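# Run the motorized tray fully out of its housing

## Task

Make the powered tray slide out of its box to its fullest extension, using the four arms whose feet are fixed at: arm1 x=-0.61 y=+0.37 z=+0.80 m, facing -99 degrees; arm2 x=-0.25 y=-0.35 z=+0.79 m, facing +83 degrees; arm3 x=+0.16 y=+0.35 z=+0.74 m, facing -90 degrees; arm4 x=+0.69 y=-0.36 z=+0.82 m, facing +79 degrees (headings measured counter-clockwise from +x). It only counts if the tray stays fully out without a robot holding it there when the scene ends.

## Robot and tools

SETUP. Four identical i2rt Big YAM arms (arm1, arm2, arm3, arm4) share a physics scene. Each has six revolute joints, a two-finger gripper and a wrist camera that, with joints 1 and 6 at zero and the hand level and pointing forward, sits above the hand looking toward the fingertips. Reach is about 1.0 m from the joint1 axis. Two room cameras, cam_high and cam_low, are fixed in the room. Joints move at different speeds, so the hand can sweep a wide, curved path between postures.

FRAME. One shared scene frame: origin on the floor, +z up, metres. Foot positions and headings are given in the task (headings in degrees counter-clockwise from +x). The hand point is midway between the fingertips; its z axis runs along the fingers and its y axis is the opening direction. Foot poses themselves are never printed.

execute_actions. Argument actions is a list holding exactly one action object, or empty (empty just returns state and images). The action is keyed by robot name; under each name is a joints object of absolute targets, not offsets, addressed by name. Names and ranges: joint1_rad -2.879 to 2.879 (rotation about the foot, positive counter-clockwise seen from above, zero points along the foot heading); joint2_rad 0 to 3.141 (shoulder, zero means upper arm pointing back roughly level, increasing lifts it up then forward); joint3_rad 0 to 3.019 (elbow, zero folded, increasing opens); joint4_rad -1.692 to 1.57 (hand pitch, positive tips the fingers up); joint5_rad -1.57 to 1.57 (hand yaw, positive toward the arm's right); joint6_rad -2.094 to 2.094 (hand roll, positive clockwise viewed from behind); gripper_m 0 to 0.093 metres of fingertip gap. Completion tolerances are ±0.045, 0.14, 0.09, 0.055, 0.03, 0.035 rad and ±0.003 m respectively. Example: {"arm1": {"joints": {"gripper_m": 0.05}}, "arm2": {"joints": {"joint1_rad": 0.3}}}. All motions in an action start at once and finish independently; arms do not wait for one another. Joints or arms you omit may keep pushing toward earlier targets. An unknown key or out-of-range number rejects the whole call and nothing moves. Optional cameras picks images: a list of arm1_cam_wrist, arm2_cam_wrist, arm3_cam_wrist, arm4_cam_wrist, cam_high, cam_low, or "all"; omitted/null means all, [] means none. The pictures line lists image order.

wait(seconds 0 to 10): sends nothing new, lets the scene run, returns state and images.

zoom_image(camera, region [x0, y0, x1, y1] in pixels, top-left origin, at most 504 by 504): a closer look at that camera's latest full image.

read_manual(section "licences"): licence texts only; no motion.

finished_scene(scene): ends the current scene, given its number, once the last command has been held; irreversible, and reports success. Answering without any tool call ends everything.

RESULT LINES. joint_positions gives each joint's reading; gripper_m is the sum of the two finger slides. Joint torques list each arm joint's total drive output (no gripper); they are offset, scaled per arm and noisy, nonzero even in free air, and friction can mask or fake a load. joint_status tells how each commanded motion ended: reaching target; off_target (stopped short, maybe still pushing); contact_stop or time_out (target dropped, joint holds where it stopped, though a timed-out joint may keep a target within 0.375, 0.375, 0.113, 0.225, 0.075, 0.3 rad of its position for joints 1 to 6 and keep pushing, moving on if freed); not_followed, when a "joint command not followed" line (often with a cause) shows the collision check blocked that arm's joint targets; grippers still execute. A blocked arm may keep retrying those targets on later actions. on_its_own lists uncommanded behaviour, where "held at" is the held target, not the position. To relieve a pushing joint, command its current reading. Small target changes may not move a joint. A joint carrying a load sags.

CAUTIONS. The arms do not stop on contact and can push very hard. A hard squeeze between two robots fails the task and ends the run; a hard impact may too. Nothing reports robot-robot contact, and the anti-collision check can be late and ignores fingers, gripper housings and wrist cameras. Object contact is fine. Sustained pushing or holding heats motors: MOTOR HOT appears from 85 °C; at 100 °C an OVER-TEMPERATURE FAULT drops that arm (joints and gripper go limp until cooled), counts as a stop, and joint_status shows limit_stop_at_motor_heat; resend targets afterward. A stop reported in one result cancels the later execute_actions, wait and finished_scene calls in the same reply. The robot keeps holding its last command while you deliberate. Avoid drops, slips, slams, hard hits and excessive pushing; shorter robot motion is better. Check with the cameras that the tray stays extended on its own before finishing.

Each tool is called after ">>>" as name(argument=value, ...), one argument or row to a line, values as JSON.

## Session

>>> execute_actions(
  actions=[],
)

Scene clock: 0.00 s.
Joint torques (N m, as the arm reports them, + toward a larger angle): no reading
Motor temperatures (°C, as the motors report them): arm1=[29 29 28 29 28 27] | arm2=[29 30 28 29 29 26] | arm3=[27 30 29 26 30 29] | arm4=[27 29 29 27 27 27]
arm1.joint_positions: joint1_rad=-0.006 joint2_rad=+0.390 joint3_rad=+1.597 joint4_rad=-1.586 joint5_rad=+0.026 joint6_rad=+0.450 gripper_m=+0.094
arm1.joint_status: not commanded
arm1.hand: x=-0.6195 y=+0.3022 z=+1.3979 quat_wxyz=(-0.439, -0.739, -0.379, +0.342) (m; scene frame)
arm2.joint_positions: joint1_rad=-0.440 joint2_rad=+0.453 joint3_rad=+1.421 joint4_rad=-1.528 joint5_rad=+0.190 joint6_rad=+0.000 gripper_m=+0.095
arm2.joint_status: not commanded
arm2.hand: x=-0.1482 y=-0.2568 z=+1.3355 quat_wxyz=(-0.461, +0.376, -0.787, -0.165) (m; scene frame)
arm3.joint_positions: joint1_rad=+0.698 joint2_rad=+0.292 joint3_rad=+1.509 joint4_rad=-1.547 joint5_rad=-0.031 joint6_rad=-0.446 gripper_m=+0.094
arm3.joint_status: not commanded
arm3.hand: x=+0.1910 y=+0.3218 z=+1.3180 quat_wxyz=(-0.466, -0.166, -0.797, +0.346) (m; scene frame)
arm4.joint_positions: joint1_rad=+0.099 joint2_rad=+0.301 joint3_rad=+1.371 joint4_rad=-1.334 joint5_rad=-0.089 joint6_rad=+0.230 gripper_m=+0.094
arm4.joint_status: not commanded
arm4.hand: x=+0.6891 y=-0.2609 z=+1.3952 quat_wxyz=(-0.374, +0.481, -0.630, -0.482) (m; scene frame)
pictures: arm1_cam_wrist, arm2_cam_wrist, arm3_cam_wrist, arm4_cam_wrist, cam_high, cam_low
Images, in order (width x height): arm1_cam_wrist 504x504, arm2_cam_wrist 504x504, arm3_cam_wrist 504x504, arm4_cam_wrist 504x504, cam_high 504x504, cam_low 504x504.

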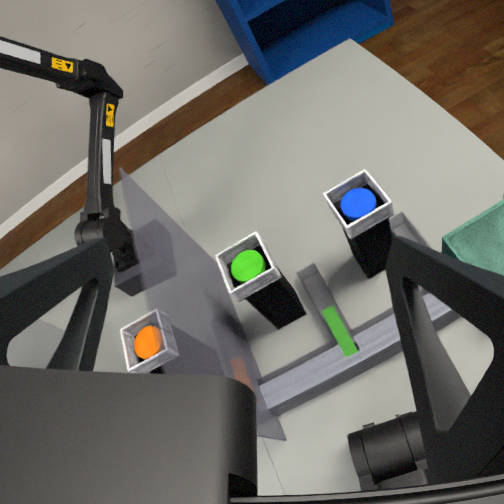

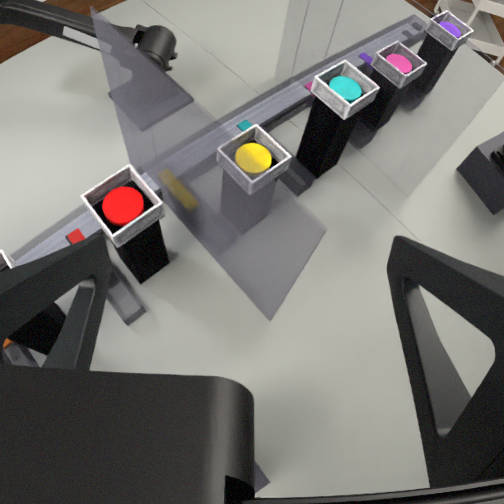

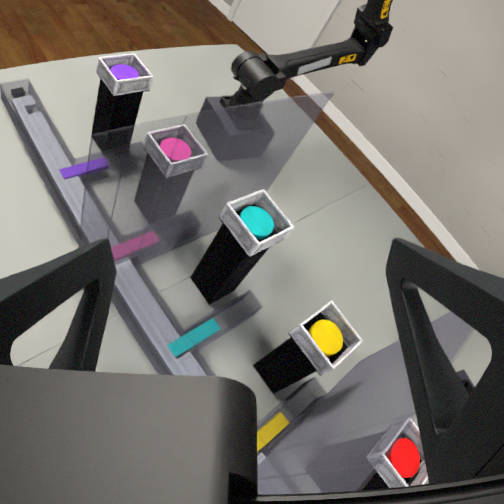

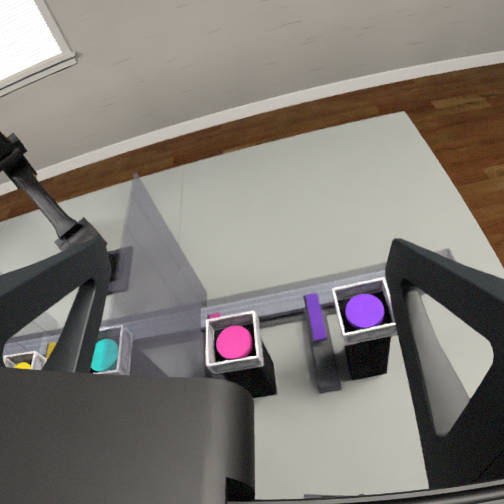

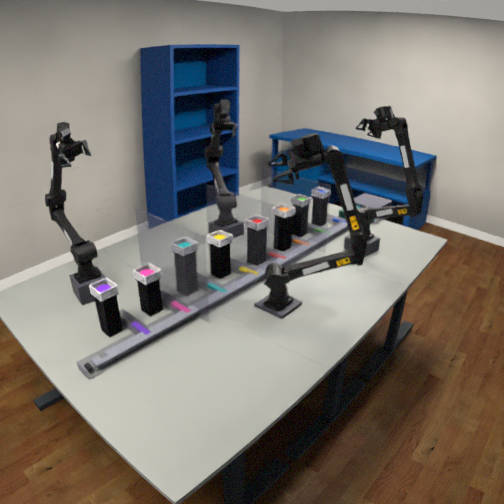

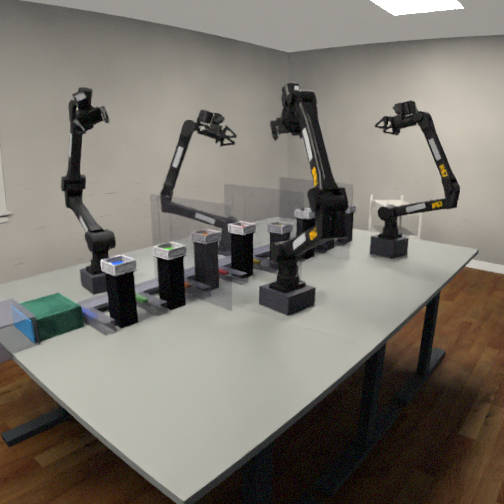

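>>> zoom_image(
  camera="cam_high",
  region=[60,170,400,390],
)

>>> zoom_image(
  camera="cam_low",
  region=[0,200,260,380],
)

>>> zoom_image(
  camera="arm3_cam_wrist",
  region=[0,50,200,200],
)

Region (60, 170, 400, 390) of cam_high's 504x504 image, scaled by 1.482, with more detail than that image has; it fills the top 326 rows of this view, and the rest is white.

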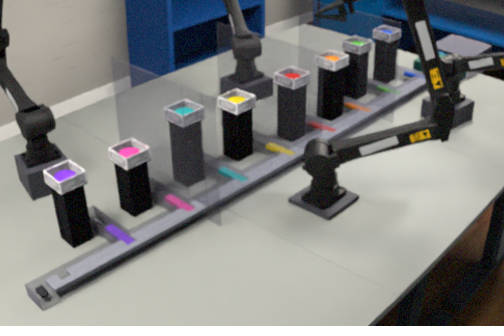

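Region (0, 200, 260, 380) of cam_low's 504x504 image, scaled by 1.938, with more detail than that image has; it fills the top 349 rows of this view, and the rest is white.

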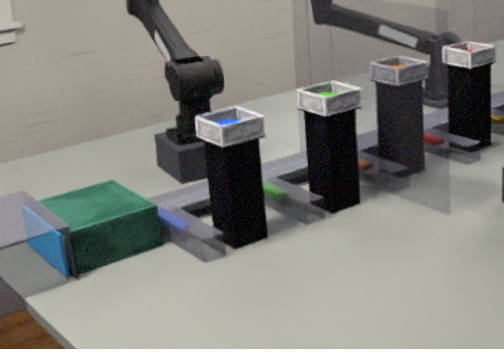

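Region (0, 50, 200, 200) of arm3_cam_wrist's 504x504 image, scaled by 2.520, with more detail than that image has; it fills the top 378 rows of this view, and the rest is white.

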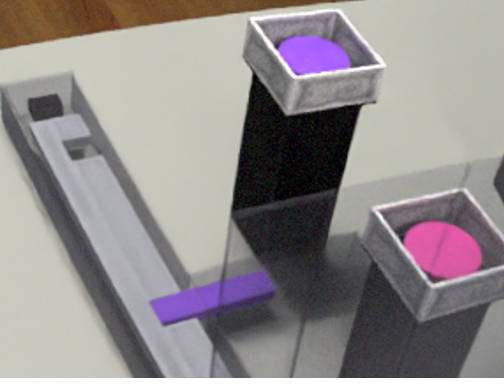

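>>> execute_actions(
  actions=[
    {"arm1":{"joints":{"joint1_rad":-0.15,"joint2_rad":1.33,"joint3_rad":1.27,"joint4_rad":-1.5,"joint5_rad":0,"joint6_rad":0,"gripper_m":0}},"arm2":{"joints":{"joint1_rad":0.25,"joint2_rad":1.28,"joint3_rad":1.22,"joint4_rad":-1.5,"joint5_rad":0,"joint6_rad":0,"gripper_m":0}},"arm3":{"joints":{"joint1_rad":-0.1,"joint2_rad":1.33,"joint3_rad":1.38,"joint4_rad":-1.62,"joint5_rad":0,"joint6_rad":0,"gripper_m":0}},"arm4":{"joints":{"joint1_rad":0.5,"joint2_rad":1.28,"joint3_rad":1.17,"joint4_rad":-1.46,"joint5_rad":0,"joint6_rad":0,"gripper_m":0}}},
  ],
)

Scene clock: 17.53 s.
Joint torques (N m, as the arm reports them, + toward a larger angle): arm1=[  1.07 -10.71   9.58   0.89  -0.03  -0.04] | arm2=[-1.81 -7.89  7.91  0.65 -0.05  0.15] | arm3=[  0.71 -12.49   8.93  -0.08   0.13  -0.06] | arm4=[  1.91 -10.32   7.81   0.18   0.02  -0.07]
Motor temperatures (°C, as the motors report them): arm1=[29 30 30 29 28 27] | arm2=[29 30 31 29 29 26] | arm3=[27 31 31 27 30 29] | arm4=[27 30 32 28 27 27]
arm1.joint_positions: joint1_rad=-0.144 joint2_rad=+1.328 joint3_rad=+1.264 joint4_rad=-1.508 joint5_rad=+0.002 joint6_rad=+0.014 gripper_m=+0.000
arm1.joint_status: all done
arm1.hand: x=-0.7173 y=+0.0057 z=+1.0360 quat_wxyz=(+0.007, -0.808, -0.589, -0.002) (m; scene frame)
arm2.joint_positions: joint1_rad=+0.254 joint2_rad=+1.279 joint3_rad=+1.221 joint4_rad=-1.502 joint5_rad=+0.002 joint6_rad=+0.000 gripper_m=+0.001
arm2.joint_status: all done
arm2.hand: x=-0.2956 y=+0.0104 z=+1.0415 quat_wxyz=(-0.005, +0.751, -0.661, -0.010) (m; scene frame)
arm3.joint_positions: joint1_rad=-0.102 joint2_rad=+1.331 joint3_rad=+1.374 joint4_rad=-1.605 joint5_rad=-0.002 joint6_rad=-0.011 gripper_m=+0.000
arm3.joint_status: all done
arm3.hand: x=+0.1189 y=-0.0266 z=+1.0191 quat_wxyz=(-0.003, -0.740, -0.673, +0.002) (m; scene frame)
arm4.joint_positions: joint1_rad=+0.490 joint2_rad=+1.281 joint3_rad=+1.178 joint4_rad=-1.450 joint5_rad=-0.001 joint6_rad=+0.014 gripper_m=+0.001
arm4.joint_status: all done
arm4.hand: x=+0.5879 y=-0.0130 z=+1.0458 quat_wxyz=(-0.005, +0.798, -0.603, -0.011) (m; scene frame)
pictures: arm1_cam_wrist, arm2_cam_wrist, arm3_cam_wrist, arm4_cam_wrist, cam_high, cam_low
Images, in order (width x height): arm1_cam_wrist 504x504, arm2_cam_wrist 504x504, arm3_cam_wrist 504x504, arm4_cam_wrist 504x504, cam_high 504x504, cam_low 504x504.

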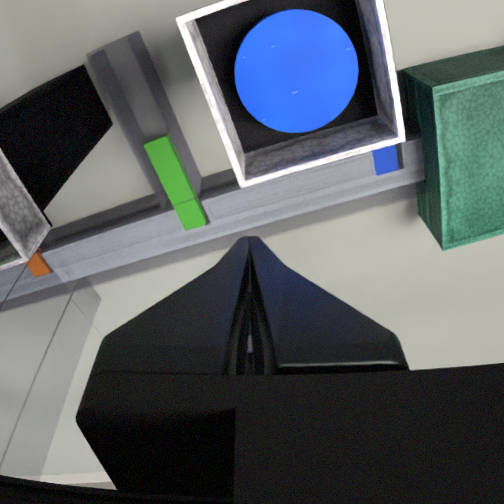

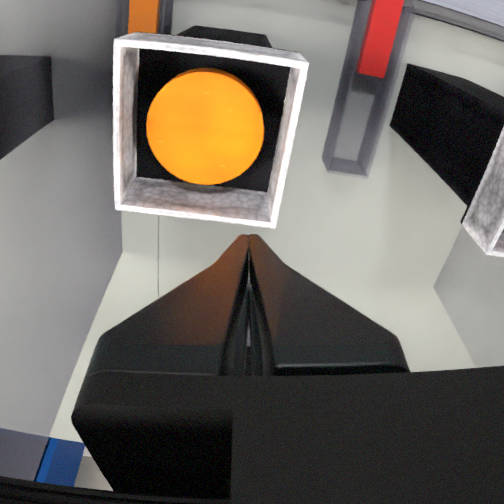

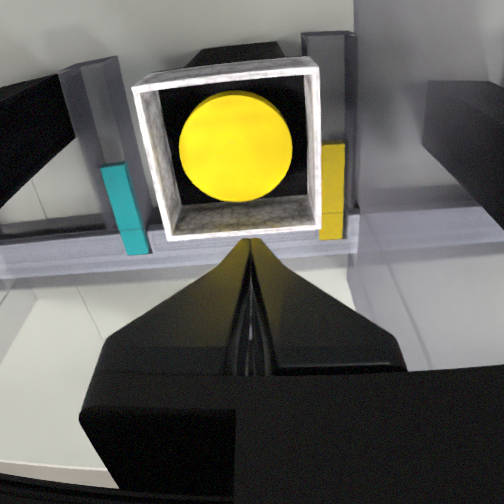

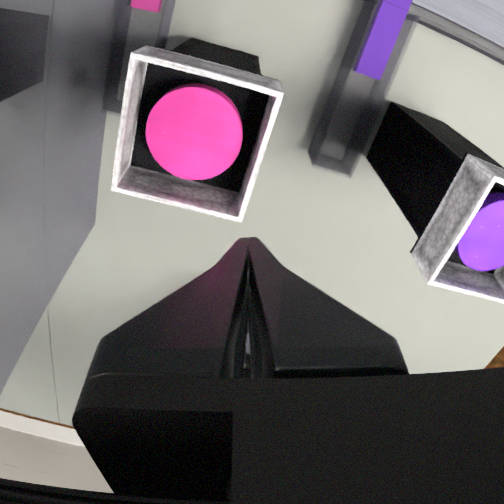

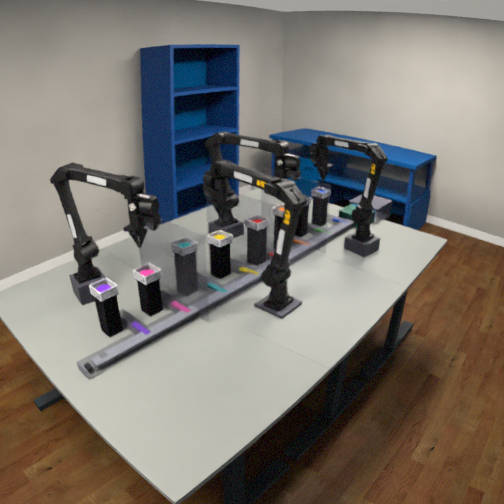

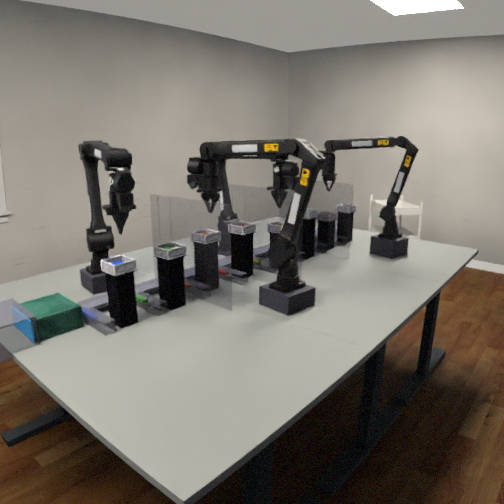

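>>> execute_actions(
  actions=[
    {"arm1":{"joints":{"joint1_rad":-0.21,"joint2_rad":1.44,"joint3_rad":1.3,"joint4_rad":-1.42}},"arm2":{"joints":{"joint1_rad":0.325,"joint2_rad":1.325,"joint3_rad":1.18,"joint4_rad":-1.42}},"arm3":{"joints":{"joint1_rad":-0.075,"joint2_rad":1.36,"joint3_rad":1.335,"joint4_rad":-1.54}},"arm4":{"joints":{"joint1_rad":0.6,"joint2_rad":1.32,"joint3_rad":1.09,"joint4_rad":-1.33}}},
  ],
)

Scene clock: 29.13 s.
Joint torques (N m, as the arm reports them, + toward a larger angle): arm1=[  0.68 -14.08  11.6    0.63   0.03  -0.06] | arm2=[-1.83 -8.5   7.54  0.95 -0.05  0.15] | arm3=[  1.14 -11.02   8.2    1.32   0.13  -0.06] | arm4=[  1.25 -10.38   7.76   1.16   0.02  -0.07]
Motor temperatures (°C, as the motors report them): arm1=[29 30 33 29 28 27] | arm2=[29 31 33 29 29 26] | arm3=[27 32 34 27 30 30] | arm4=[27 30 34 27 27 27]
arm1.joint_positions: joint1_rad=-0.209 joint2_rad=+1.453 joint3_rad=+1.264 joint4_rad=-1.432 joint5_rad=+0.001 joint6_rad=+0.013 gripper_m=+0.000
arm1.joint_status: all done
arm1.hand: x=-0.7509 y=-0.0139 z=+0.9891 quat_wxyz=(+0.020, -0.826, -0.563, -0.022) (m; scene frame)
arm2.joint_positions: joint1_rad=+0.329 joint2_rad=+1.323 joint3_rad=+1.187 joint4_rad=-1.429 joint5_rad=+0.002 joint6_rad=+0.000 gripper_m=+0.001
arm2.joint_status: all done
arm2.hand: x=-0.3252 y=+0.0185 z=+1.0134 quat_wxyz=(-0.003, +0.775, -0.632, -0.008) (m; scene frame)
arm3.joint_positions: joint1_rad=-0.082 joint2_rad=+1.350 joint3_rad=+1.339 joint4_rad=-1.556 joint5_rad=-0.002 joint6_rad=-0.011 gripper_m=+0.000
arm3.joint_status: all done
arm3.hand: x=+0.1257 y=-0.0334 z=+0.9985 quat_wxyz=(-0.001, -0.734, -0.680, -0.001) (m; scene frame)
arm4.joint_positions: joint1_rad=+0.598 joint2_rad=+1.318 joint3_rad=+1.097 joint4_rad=-1.341 joint5_rad=-0.001 joint6_rad=+0.013 gripper_m=+0.001
arm4.joint_status: all done
arm4.hand: x=+0.5489 y=-0.0216 z=+1.0031 quat_wxyz=(-0.003, +0.830, -0.558, -0.007) (m; scene frame)
pictures: arm1_cam_wrist, arm2_cam_wrist, arm3_cam_wrist, arm4_cam_wrist, cam_high, cam_low
Images, in order (width x height): arm1_cam_wrist 504x504, arm2_cam_wrist 504x504, arm3_cam_wrist 504x504, arm4_cam_wrist 504x504, cam_high 504x504, cam_low 504x504.

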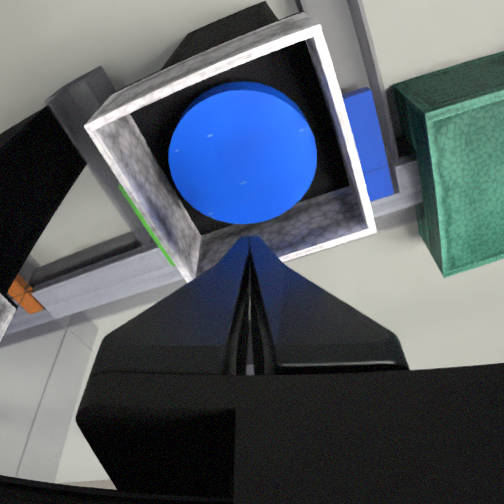

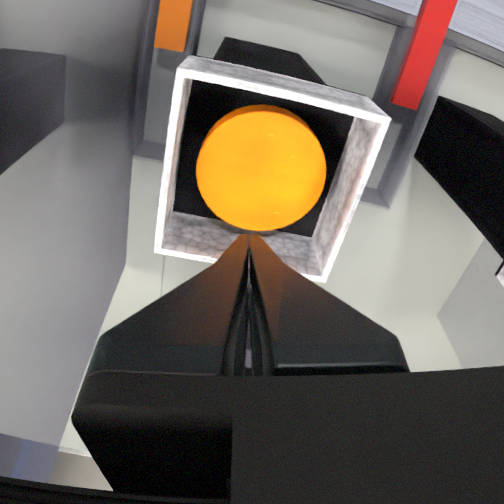

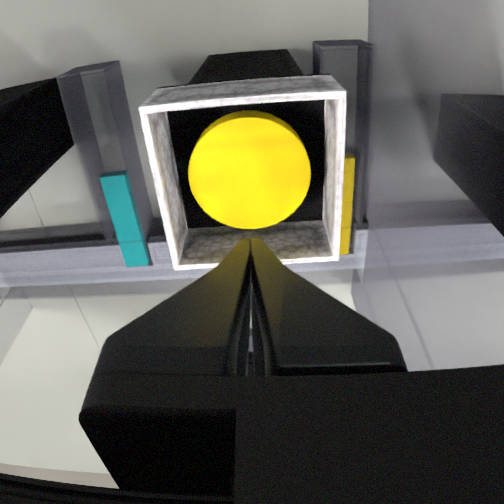

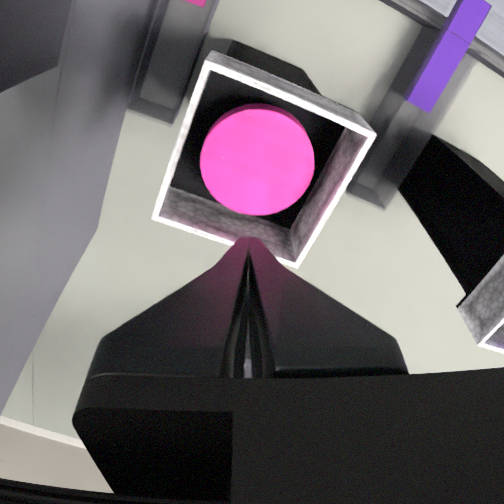

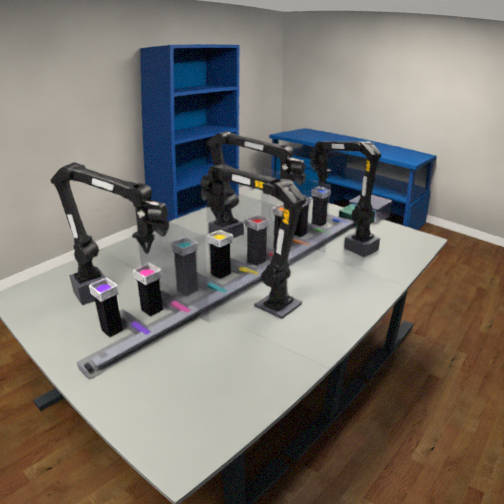

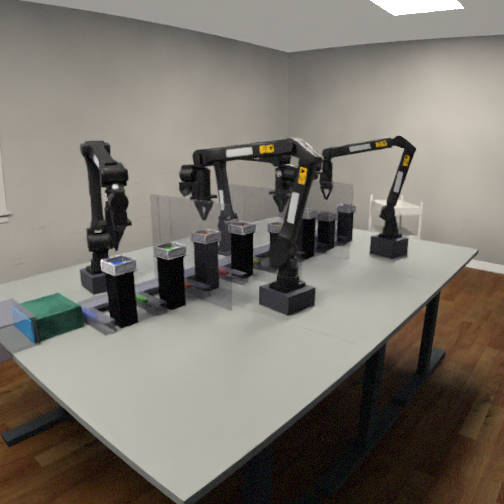

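>>> execute_actions(
  actions=[
    {"arm1":{"joints":{"joint2_rad":1.52,"joint4_rad":-1.3}},"arm2":{"joints":{"joint2_rad":1.37,"joint3_rad":1.09,"joint4_rad":-1.29}},"arm3":{"joints":{"joint2_rad":1.385,"joint3_rad":1.21,"joint4_rad":-1.39}},"arm4":{"joints":{"joint2_rad":1.4,"joint3_rad":0.97,"joint4_rad":-1.13}}},
  ],
)

Scene clock: 35.10 s.
Joint torques (N m, as the arm reports them, + toward a larger angle): arm1=[  1.64 -14.5   11.45   0.97  -0.01  -0.07] | arm2=[ -1.78 -10.26   7.77   1.07  -0.05   0.15] | arm3=[  0.74 -12.52   8.57   1.24   0.12  -0.01] | arm4=[  1.31 -11.72   7.7    1.18   0.02  -0.06]
Motor temperatures (°C, as the motors report them): arm1=[29 31 35 29 28 27] | arm2=[29 31 33 29 29 26] | arm3=[27 32 35 27 30 30] | arm4=[27 30 35 27 27 27]
arm1.joint_positions: joint1_rad=-0.209 joint2_rad=+1.524 joint3_rad=+1.264 joint4_rad=-1.315 joint5_rad=+0.001 joint6_rad=+0.013 gripper_m=+0.000
arm1.joint_status: all done
arm1.hand: x=-0.7626 y=-0.0441 z=+0.9593 quat_wxyz=(+0.007, -0.827, -0.563, -0.003) (m; scene frame)
arm2.joint_positions: joint1_rad=+0.329 joint2_rad=+1.371 joint3_rad=+1.093 joint4_rad=-1.299 joint5_rad=+0.002 joint6_rad=+0.000 gripper_m=+0.001
arm2.joint_status: all done
arm2.hand: x=-0.3266 y=+0.0233 z=+0.9613 quat_wxyz=(+0.000, +0.775, -0.632, -0.003) (m; scene frame)
arm3.joint_positions: joint1_rad=-0.082 joint2_rad=+1.383 joint3_rad=+1.208 joint4_rad=-1.406 joint5_rad=-0.002 joint6_rad=-0.011 gripper_m=+0.000
arm3.joint_status: all done
arm3.hand: x=+0.1255 y=-0.0365 z=+0.9368 quat_wxyz=(+0.003, -0.734, -0.680, -0.006) (m; scene frame)
arm4.joint_positions: joint1_rad=+0.598 joint2_rad=+1.404 joint3_rad=+0.971 joint4_rad=-1.141 joint5_rad=-0.001 joint6_rad=+0.013 gripper_m=+0.001
arm4.joint_status: all done
arm4.hand: x=+0.5469 y=-0.0174 z=+0.9277 quat_wxyz=(+0.001, +0.830, -0.558, -0.003) (m; scene frame)
pictures: arm1_cam_wrist, arm2_cam_wrist, arm3_cam_wrist, arm4_cam_wrist, cam_high, cam_low
Images, in order (width x height): arm1_cam_wrist 504x504, arm2_cam_wrist 504x504, arm3_cam_wrist 504x504, arm4_cam_wrist 504x504, cam_high 504x504, cam_low 504x504.

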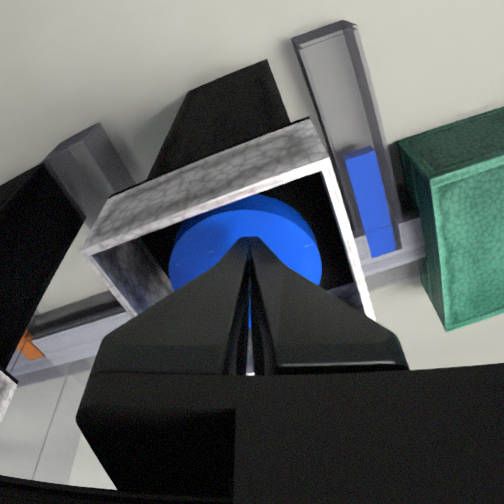

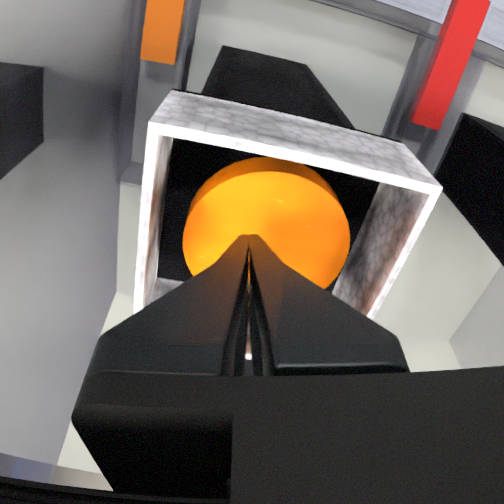

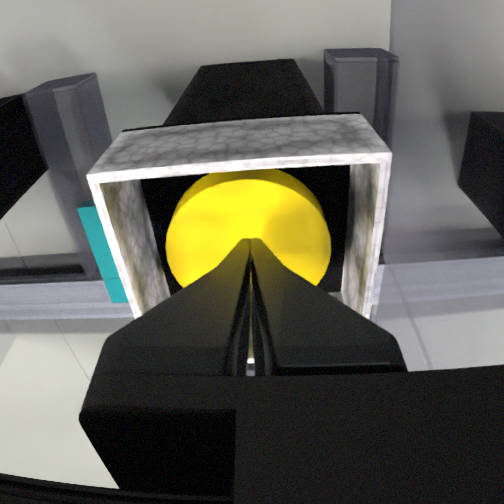

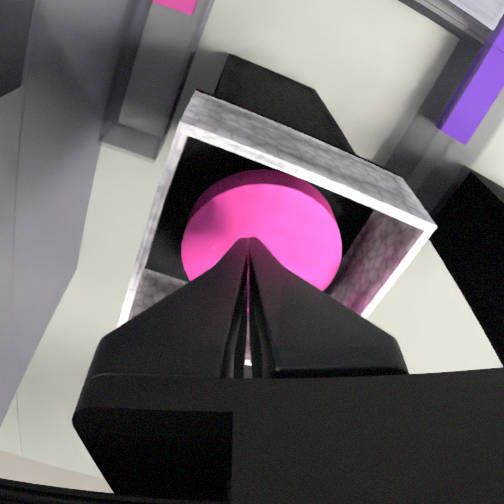

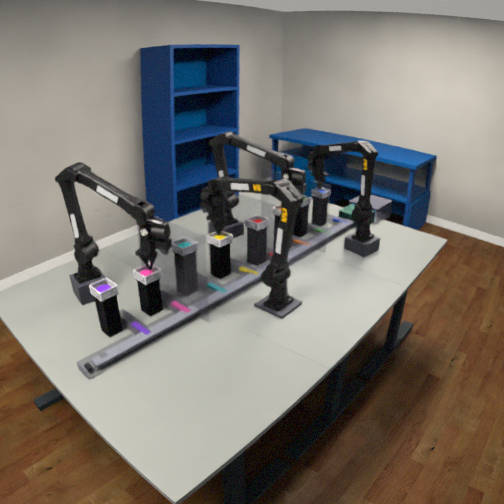

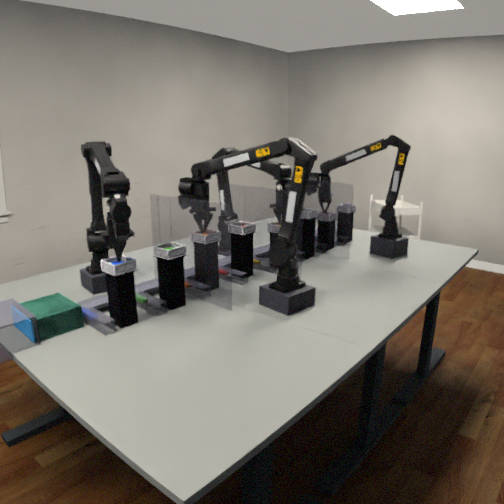

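Slightly too far out; descend and pull back.

>>> execute_actions(
  actions=[
    {"arm1":{"joints":{"joint3_rad":1.17,"joint4_rad":-1.28}},"arm2":{"joints":{"joint2_rad":1.41,"joint3_rad":1.04,"joint4_rad":-1.25}},"arm3":{"joints":{"joint2_rad":1.41,"joint3_rad":1.15,"joint4_rad":-1.36}},"arm4":{"joints":{"joint2_rad":1.45,"joint3_rad":0.92,"joint4_rad":-1.09}}},
  ],
)

Scene clock: 40.33 s.
Joint torques (N m, as the arm reports them, + toward a larger angle): arm1=[  1.92 -12.72   6.36   0.64  -0.01  -0.05] | arm2=[-1.86 -7.34  6.23  0.96 -0.05  0.15] | arm3=[  1.16 -10.46   6.85   1.03   0.16  -0.04] | arm4=[ 1.24 -9.51  6.2   1.17  0.02 -0.06]
Motor temperatures (°C, as the motors report them): arm1=[29 31 35 29 28 27] | arm2=[29 31 33 29 29 26] | arm3=[27 32 36 27 30 30] | arm4=[27 31 35 27 27 27]
arm1.joint_positions: joint1_rad=-0.209 joint2_rad=+1.506 joint3_rad=+1.196 joint4_rad=-1.289 joint5_rad=+0.001 joint6_rad=+0.013 gripper_m=+0.000
arm1.joint_status: all done
arm1.hand: x=-0.7562 y=-0.0268 z=+0.9421 quat_wxyz=(+0.014, -0.826, -0.563, -0.013) (m; scene frame)
arm2.joint_positions: joint1_rad=+0.329 joint2_rad=+1.387 joint3_rad=+1.060 joint4_rad=-1.260 joint5_rad=+0.002 joint6_rad=+0.000 gripper_m=+0.001
arm2.joint_status: all done
arm2.hand: x=-0.3264 y=+0.0220 z=+0.9438 quat_wxyz=(+0.003, +0.775, -0.632, +0.000) (m; scene frame)
arm3.joint_positions: joint1_rad=-0.082 joint2_rad=+1.384 joint3_rad=+1.170 joint4_rad=-1.373 joint5_rad=-0.002 joint6_rad=-0.011 gripper_m=+0.000
arm3.joint_status: all done
arm3.hand: x=+0.1258 y=-0.0326 z=+0.9220 quat_wxyz=(+0.006, -0.733, -0.680, -0.008) (m; scene frame)
arm4.joint_positions: joint1_rad=+0.598 joint2_rad=+1.428 joint3_rad=+0.938 joint4_rad=-1.101 joint5_rad=-0.001 joint6_rad=+0.013 gripper_m=+0.001
arm4.joint_status: all done
arm4.hand: x=+0.5485 y=-0.0215 z=+0.9081 quat_wxyz=(+0.005, +0.830, -0.558, +0.004) (m; scene frame)
pictures: arm1_cam_wrist, arm2_cam_wrist, arm3_cam_wrist, arm4_cam_wrist, cam_high, cam_low
Images, in order (width x height): arm1_cam_wrist 504x504, arm2_cam_wrist 504x504, arm3_cam_wrist 504x504, arm4_cam_wrist 504x504, cam_high 504x504, cam_low 504x504.

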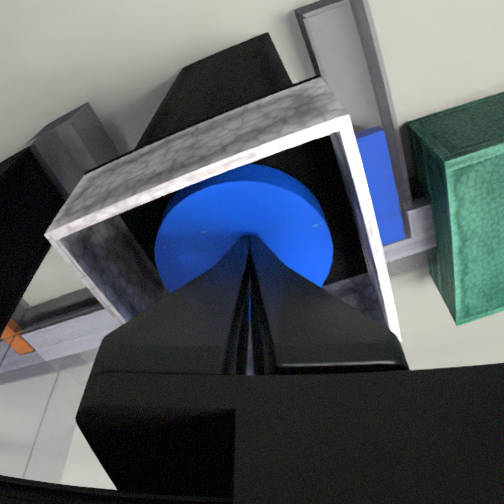

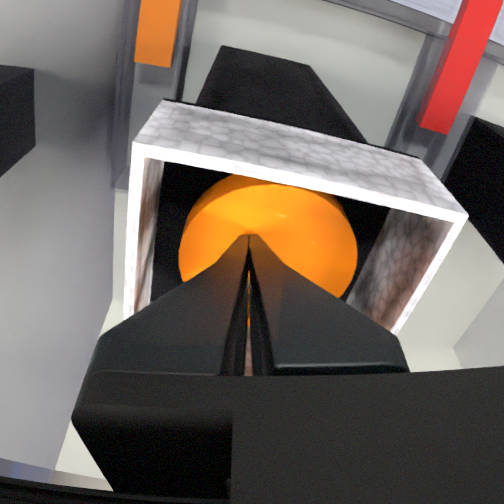

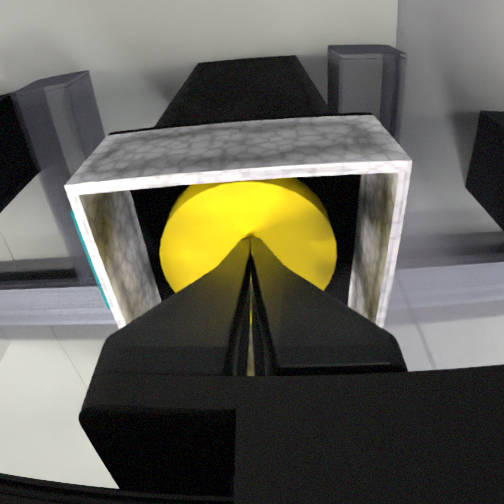

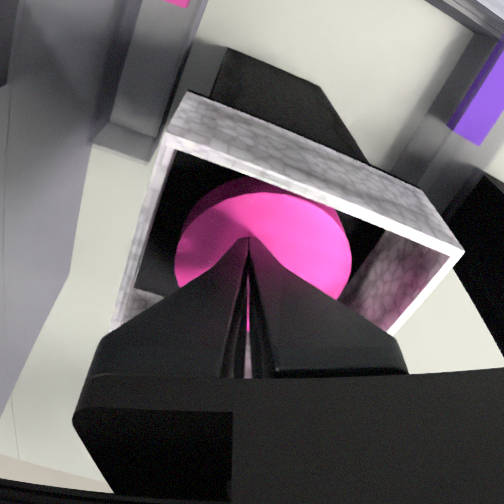

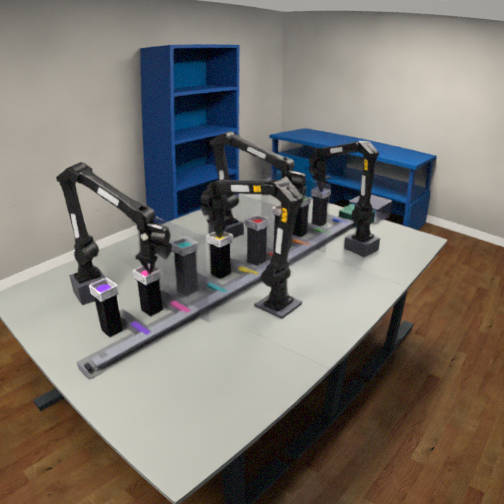

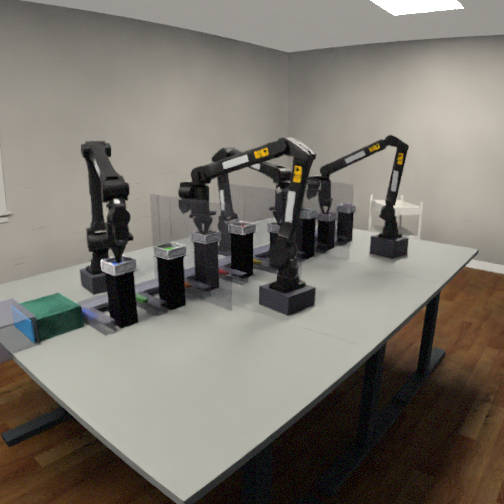

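Touching. Press.

>>> execute_actions(
  actions=[
    {"arm1":{"joints":{"joint2_rad":1.56,"joint3_rad":1.13}},"arm2":{"joints":{"joint2_rad":1.44,"joint3_rad":1.0}},"arm3":{"joints":{"joint2_rad":1.44,"joint3_rad":1.11}},"arm4":{"joints":{"joint2_rad":1.48,"joint3_rad":0.88}}},
  ],
)

Scene clock: 45.17 s.
Joint torques (N m, as the arm reports them, + toward a larger angle): arm1=[ 0.4  -9.18  4.74  0.55  0.08 -0.05] | arm2=[-1.85 -4.85  3.94  0.62 -0.05  0.15] | arm3=[ 1.15 -8.09  4.54  0.84  0.13 -0.05] | arm4=[ 1.35 -7.15  3.91  0.72  0.01 -0.06]
Motor temperatures (°C, as the motors report them): arm1=[29 31 34 29 28 27] | arm2=[29 31 33 29 29 26] | arm3=[27 32 35 26 30 30] | arm4=[27 30 34 27 27 27]
arm1.joint_positions: joint1_rad=-0.209 joint2_rad=+1.506 joint3_rad=+1.177 joint4_rad=-1.285 joint5_rad=+0.001 joint6_rad=+0.013 gripper_m=+0.000
arm1.joint_status: all done
arm1.hand: x=-0.7541 y=-0.0213 z=+0.9352 quat_wxyz=(+0.018, -0.826, -0.563, -0.019) (m; scene frame)
arm2.joint_positions: joint1_rad=+0.329 joint2_rad=+1.389 joint3_rad=+1.053 joint4_rad=-1.252 joint5_rad=+0.002 joint6_rad=+0.000 gripper_m=+0.001
arm2.joint_status: all done
arm2.hand: x=-0.3263 y=+0.0212 z=+0.9406 quat_wxyz=(+0.004, +0.775, -0.632, +0.000) (m; scene frame)
arm3.joint_positions: joint1_rad=-0.082 joint2_rad=+1.386 joint3_rad=+1.159 joint4_rad=-1.366 joint5_rad=-0.002 joint6_rad=-0.011 gripper_m=+0.000
arm3.joint_status: all done
arm3.hand: x=+0.1260 y=-0.0309 z=+0.9176 quat_wxyz=(+0.007, -0.733, -0.680, -0.010) (m; scene frame)
arm4.joint_positions: joint1_rad=+0.598 joint2_rad=+1.429 joint3_rad=+0.928 joint4_rad=-1.092 joint5_rad=-0.001 joint6_rad=+0.013 gripper_m=+0.001
arm4.joint_status: all done
arm4.hand: x=+0.5493 y=-0.0234 z=+0.9042 quat_wxyz=(+0.006, +0.830, -0.558, +0.005) (m; scene frame)
pictures: arm1_cam_wrist, arm2_cam_wrist, arm3_cam_wrist, arm4_cam_wrist, cam_high, cam_low
Images, in order (width x height): arm1_cam_wrist 504x504, arm2_cam_wrist 504x504, arm3_cam_wrist 504x504, arm4_cam_wrist 504x504, cam_high 504x504, cam_low 504x504.

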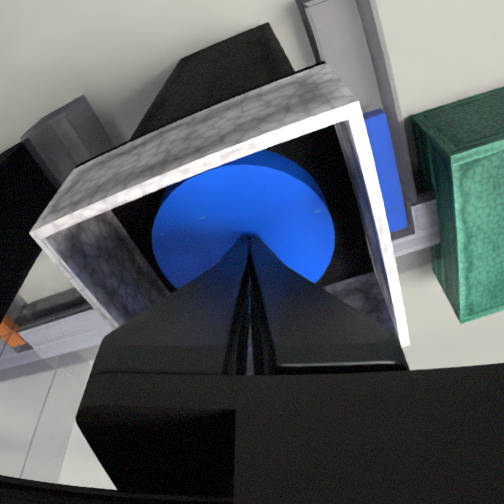

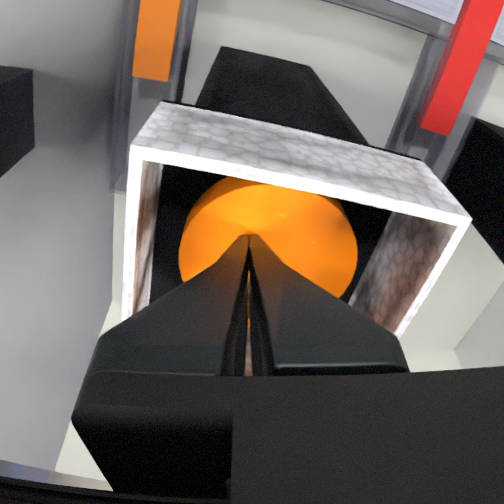

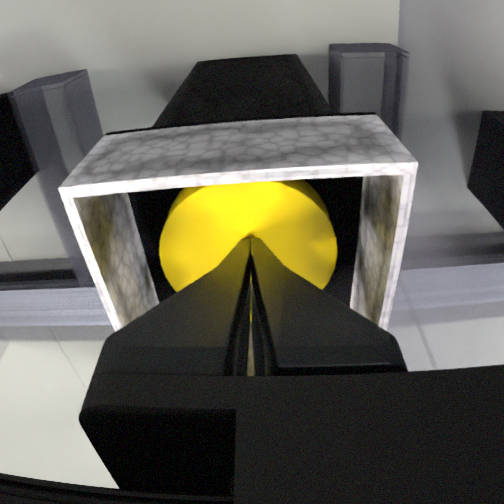

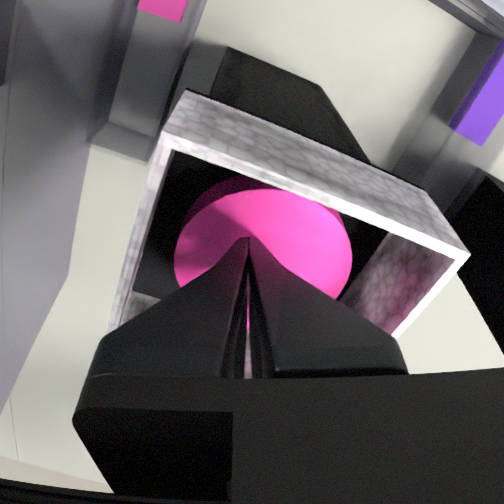

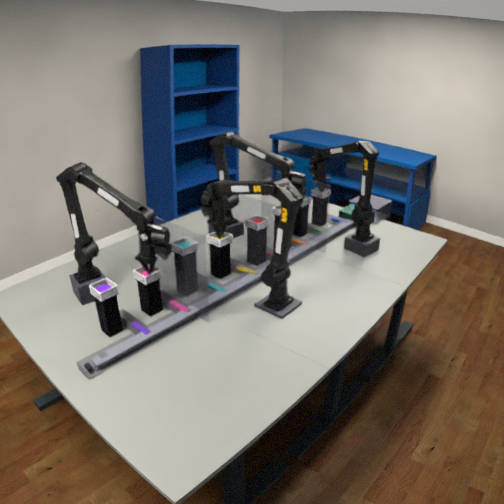

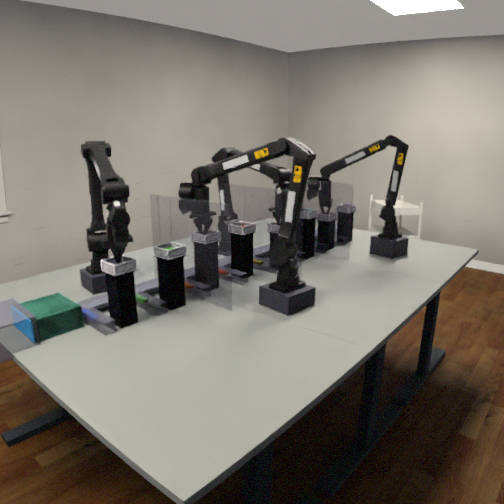

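>>> execute_actions(
  actions=[
    {"arm1":{"joints":{"joint2_rad":1.6,"joint3_rad":1.09}},"arm2":{"joints":{"joint2_rad":1.47,"joint3_rad":0.96}},"arm3":{"joints":{"joint2_rad":1.47,"joint3_rad":1.07}},"arm4":{"joints":{"joint2_rad":1.51,"joint3_rad":0.84}}},
  ],
)

>>> zoom_image(
  camera="cam_high",
  region=[70,200,370,390],
)

Scene clock: 48.90 s.
Joint torques (N m, as the arm reports them, + toward a larger angle): arm1=[ 1.58 -6.55  1.76  0.45  0.02 -0.04] | arm2=[-1.78 -2.25  1.41  0.49 -0.05  0.15] | arm3=[ 1.32 -5.36  1.82  0.55  0.15 -0.06] | arm4=[ 1.25 -4.17  1.49  0.33  0.02 -0.06]
Motor temperatures (°C, as the motors report them): arm1=[29 31 33 29 28 28] | arm2=[29 31 32 29 29 26] | arm3=[27 32 35 26 30 30] | arm4=[27 30 34 27 27 27]
arm1.joint_positions: joint1_rad=-0.209 joint2_rad=+1.507 joint3_rad=+1.173 joint4_rad=-1.282 joint5_rad=+0.001 joint6_rad=+0.013 gripper_m=+0.000
arm1.joint_status: all done
arm1.hand: x=-0.7538 y=-0.0205 z=+0.9335 quat_wxyz=(+0.019, -0.826, -0.563, -0.020) (m; scene frame)
arm2.joint_positions: joint1_rad=+0.329 joint2_rad=+1.388 joint3_rad=+1.049 joint4_rad=-1.249 joint5_rad=+0.002 joint6_rad=+0.000 gripper_m=+0.001
arm2.joint_status: all done
arm2.hand: x=-0.3261 y=+0.0202 z=+0.9391 quat_wxyz=(+0.004, +0.775, -0.632, +0.001) (m; scene frame)
arm3.joint_positions: joint1_rad=-0.082 joint2_rad=+1.385 joint3_rad=+1.154 joint4_rad=-1.362 joint5_rad=-0.002 joint6_rad=-0.011 gripper_m=+0.000
arm3.joint_status: all done
arm3.hand: x=+0.1260 y=-0.0302 z=+0.9162 quat_wxyz=(+0.007, -0.733, -0.680, -0.010) (m; scene frame)
arm4.joint_positions: joint1_rad=+0.598 joint2_rad=+1.425 joint3_rad=+0.920 joint4_rad=-1.084 joint5_rad=-0.001 joint6_rad=+0.013 gripper_m=+0.001
arm4.joint_status: all done
arm4.hand: x=+0.5499 y=-0.0247 z=+0.9029 quat_wxyz=(+0.005, +0.830, -0.558, +0.004) (m; scene frame)
pictures: arm1_cam_wrist, arm2_cam_wrist, arm3_cam_wrist, arm4_cam_wrist, cam_high, cam_low
Images, in order (width x height): arm1_cam_wrist 504x504, arm2_cam_wrist 504x504, arm3_cam_wrist 504x504, arm4_cam_wrist 504x504, cam_high 504x504, cam_low 504x504.

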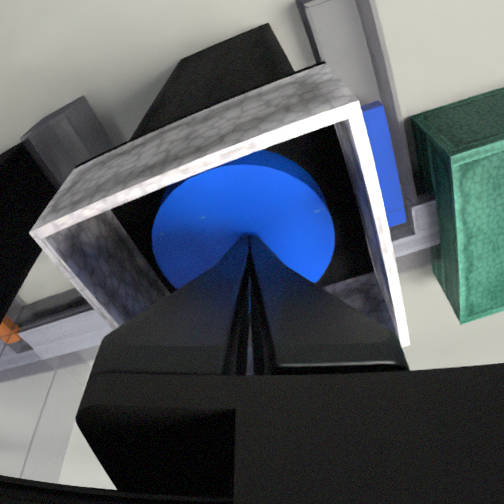

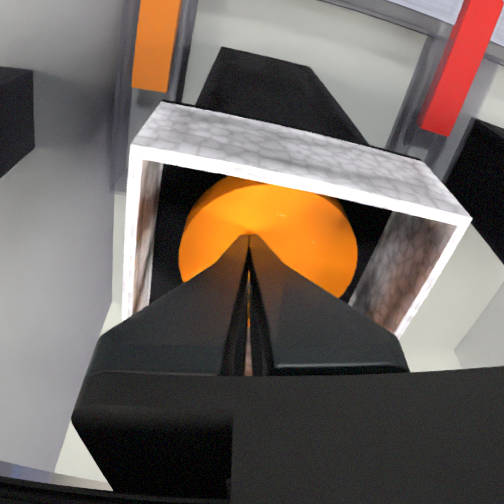

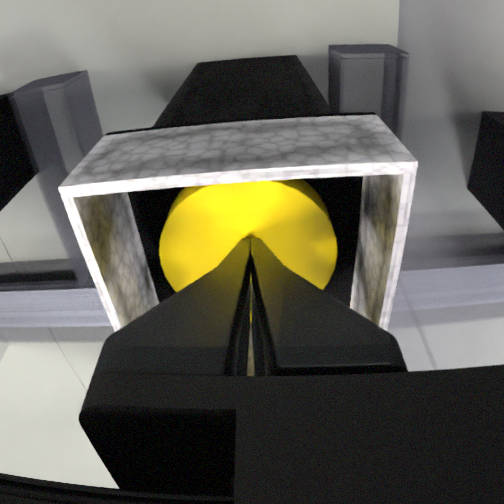

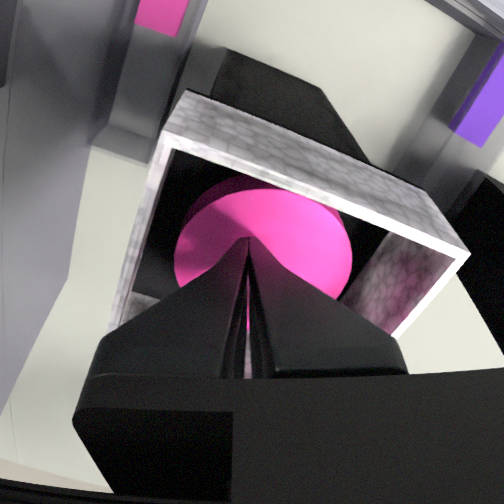

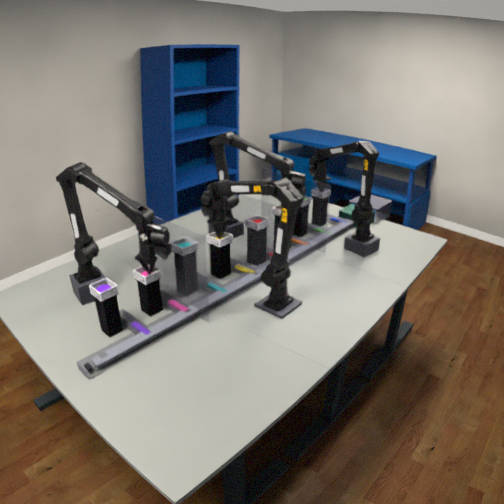

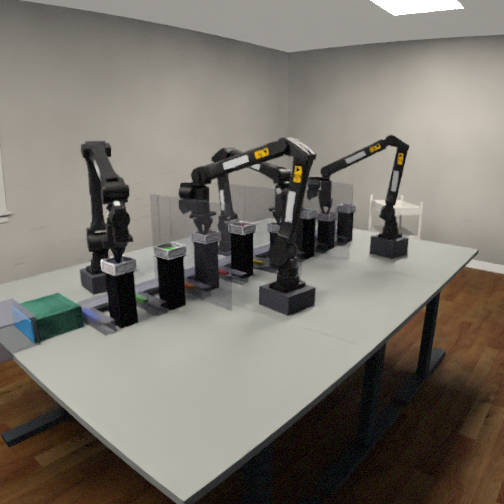

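Region (70, 200, 370, 390) of cam_high's 504x504 image, scaled by 1.680, with more detail than that image has; it fills the top 319 rows of this view, and the rest is white.

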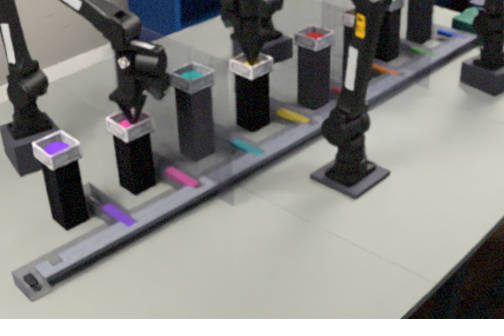

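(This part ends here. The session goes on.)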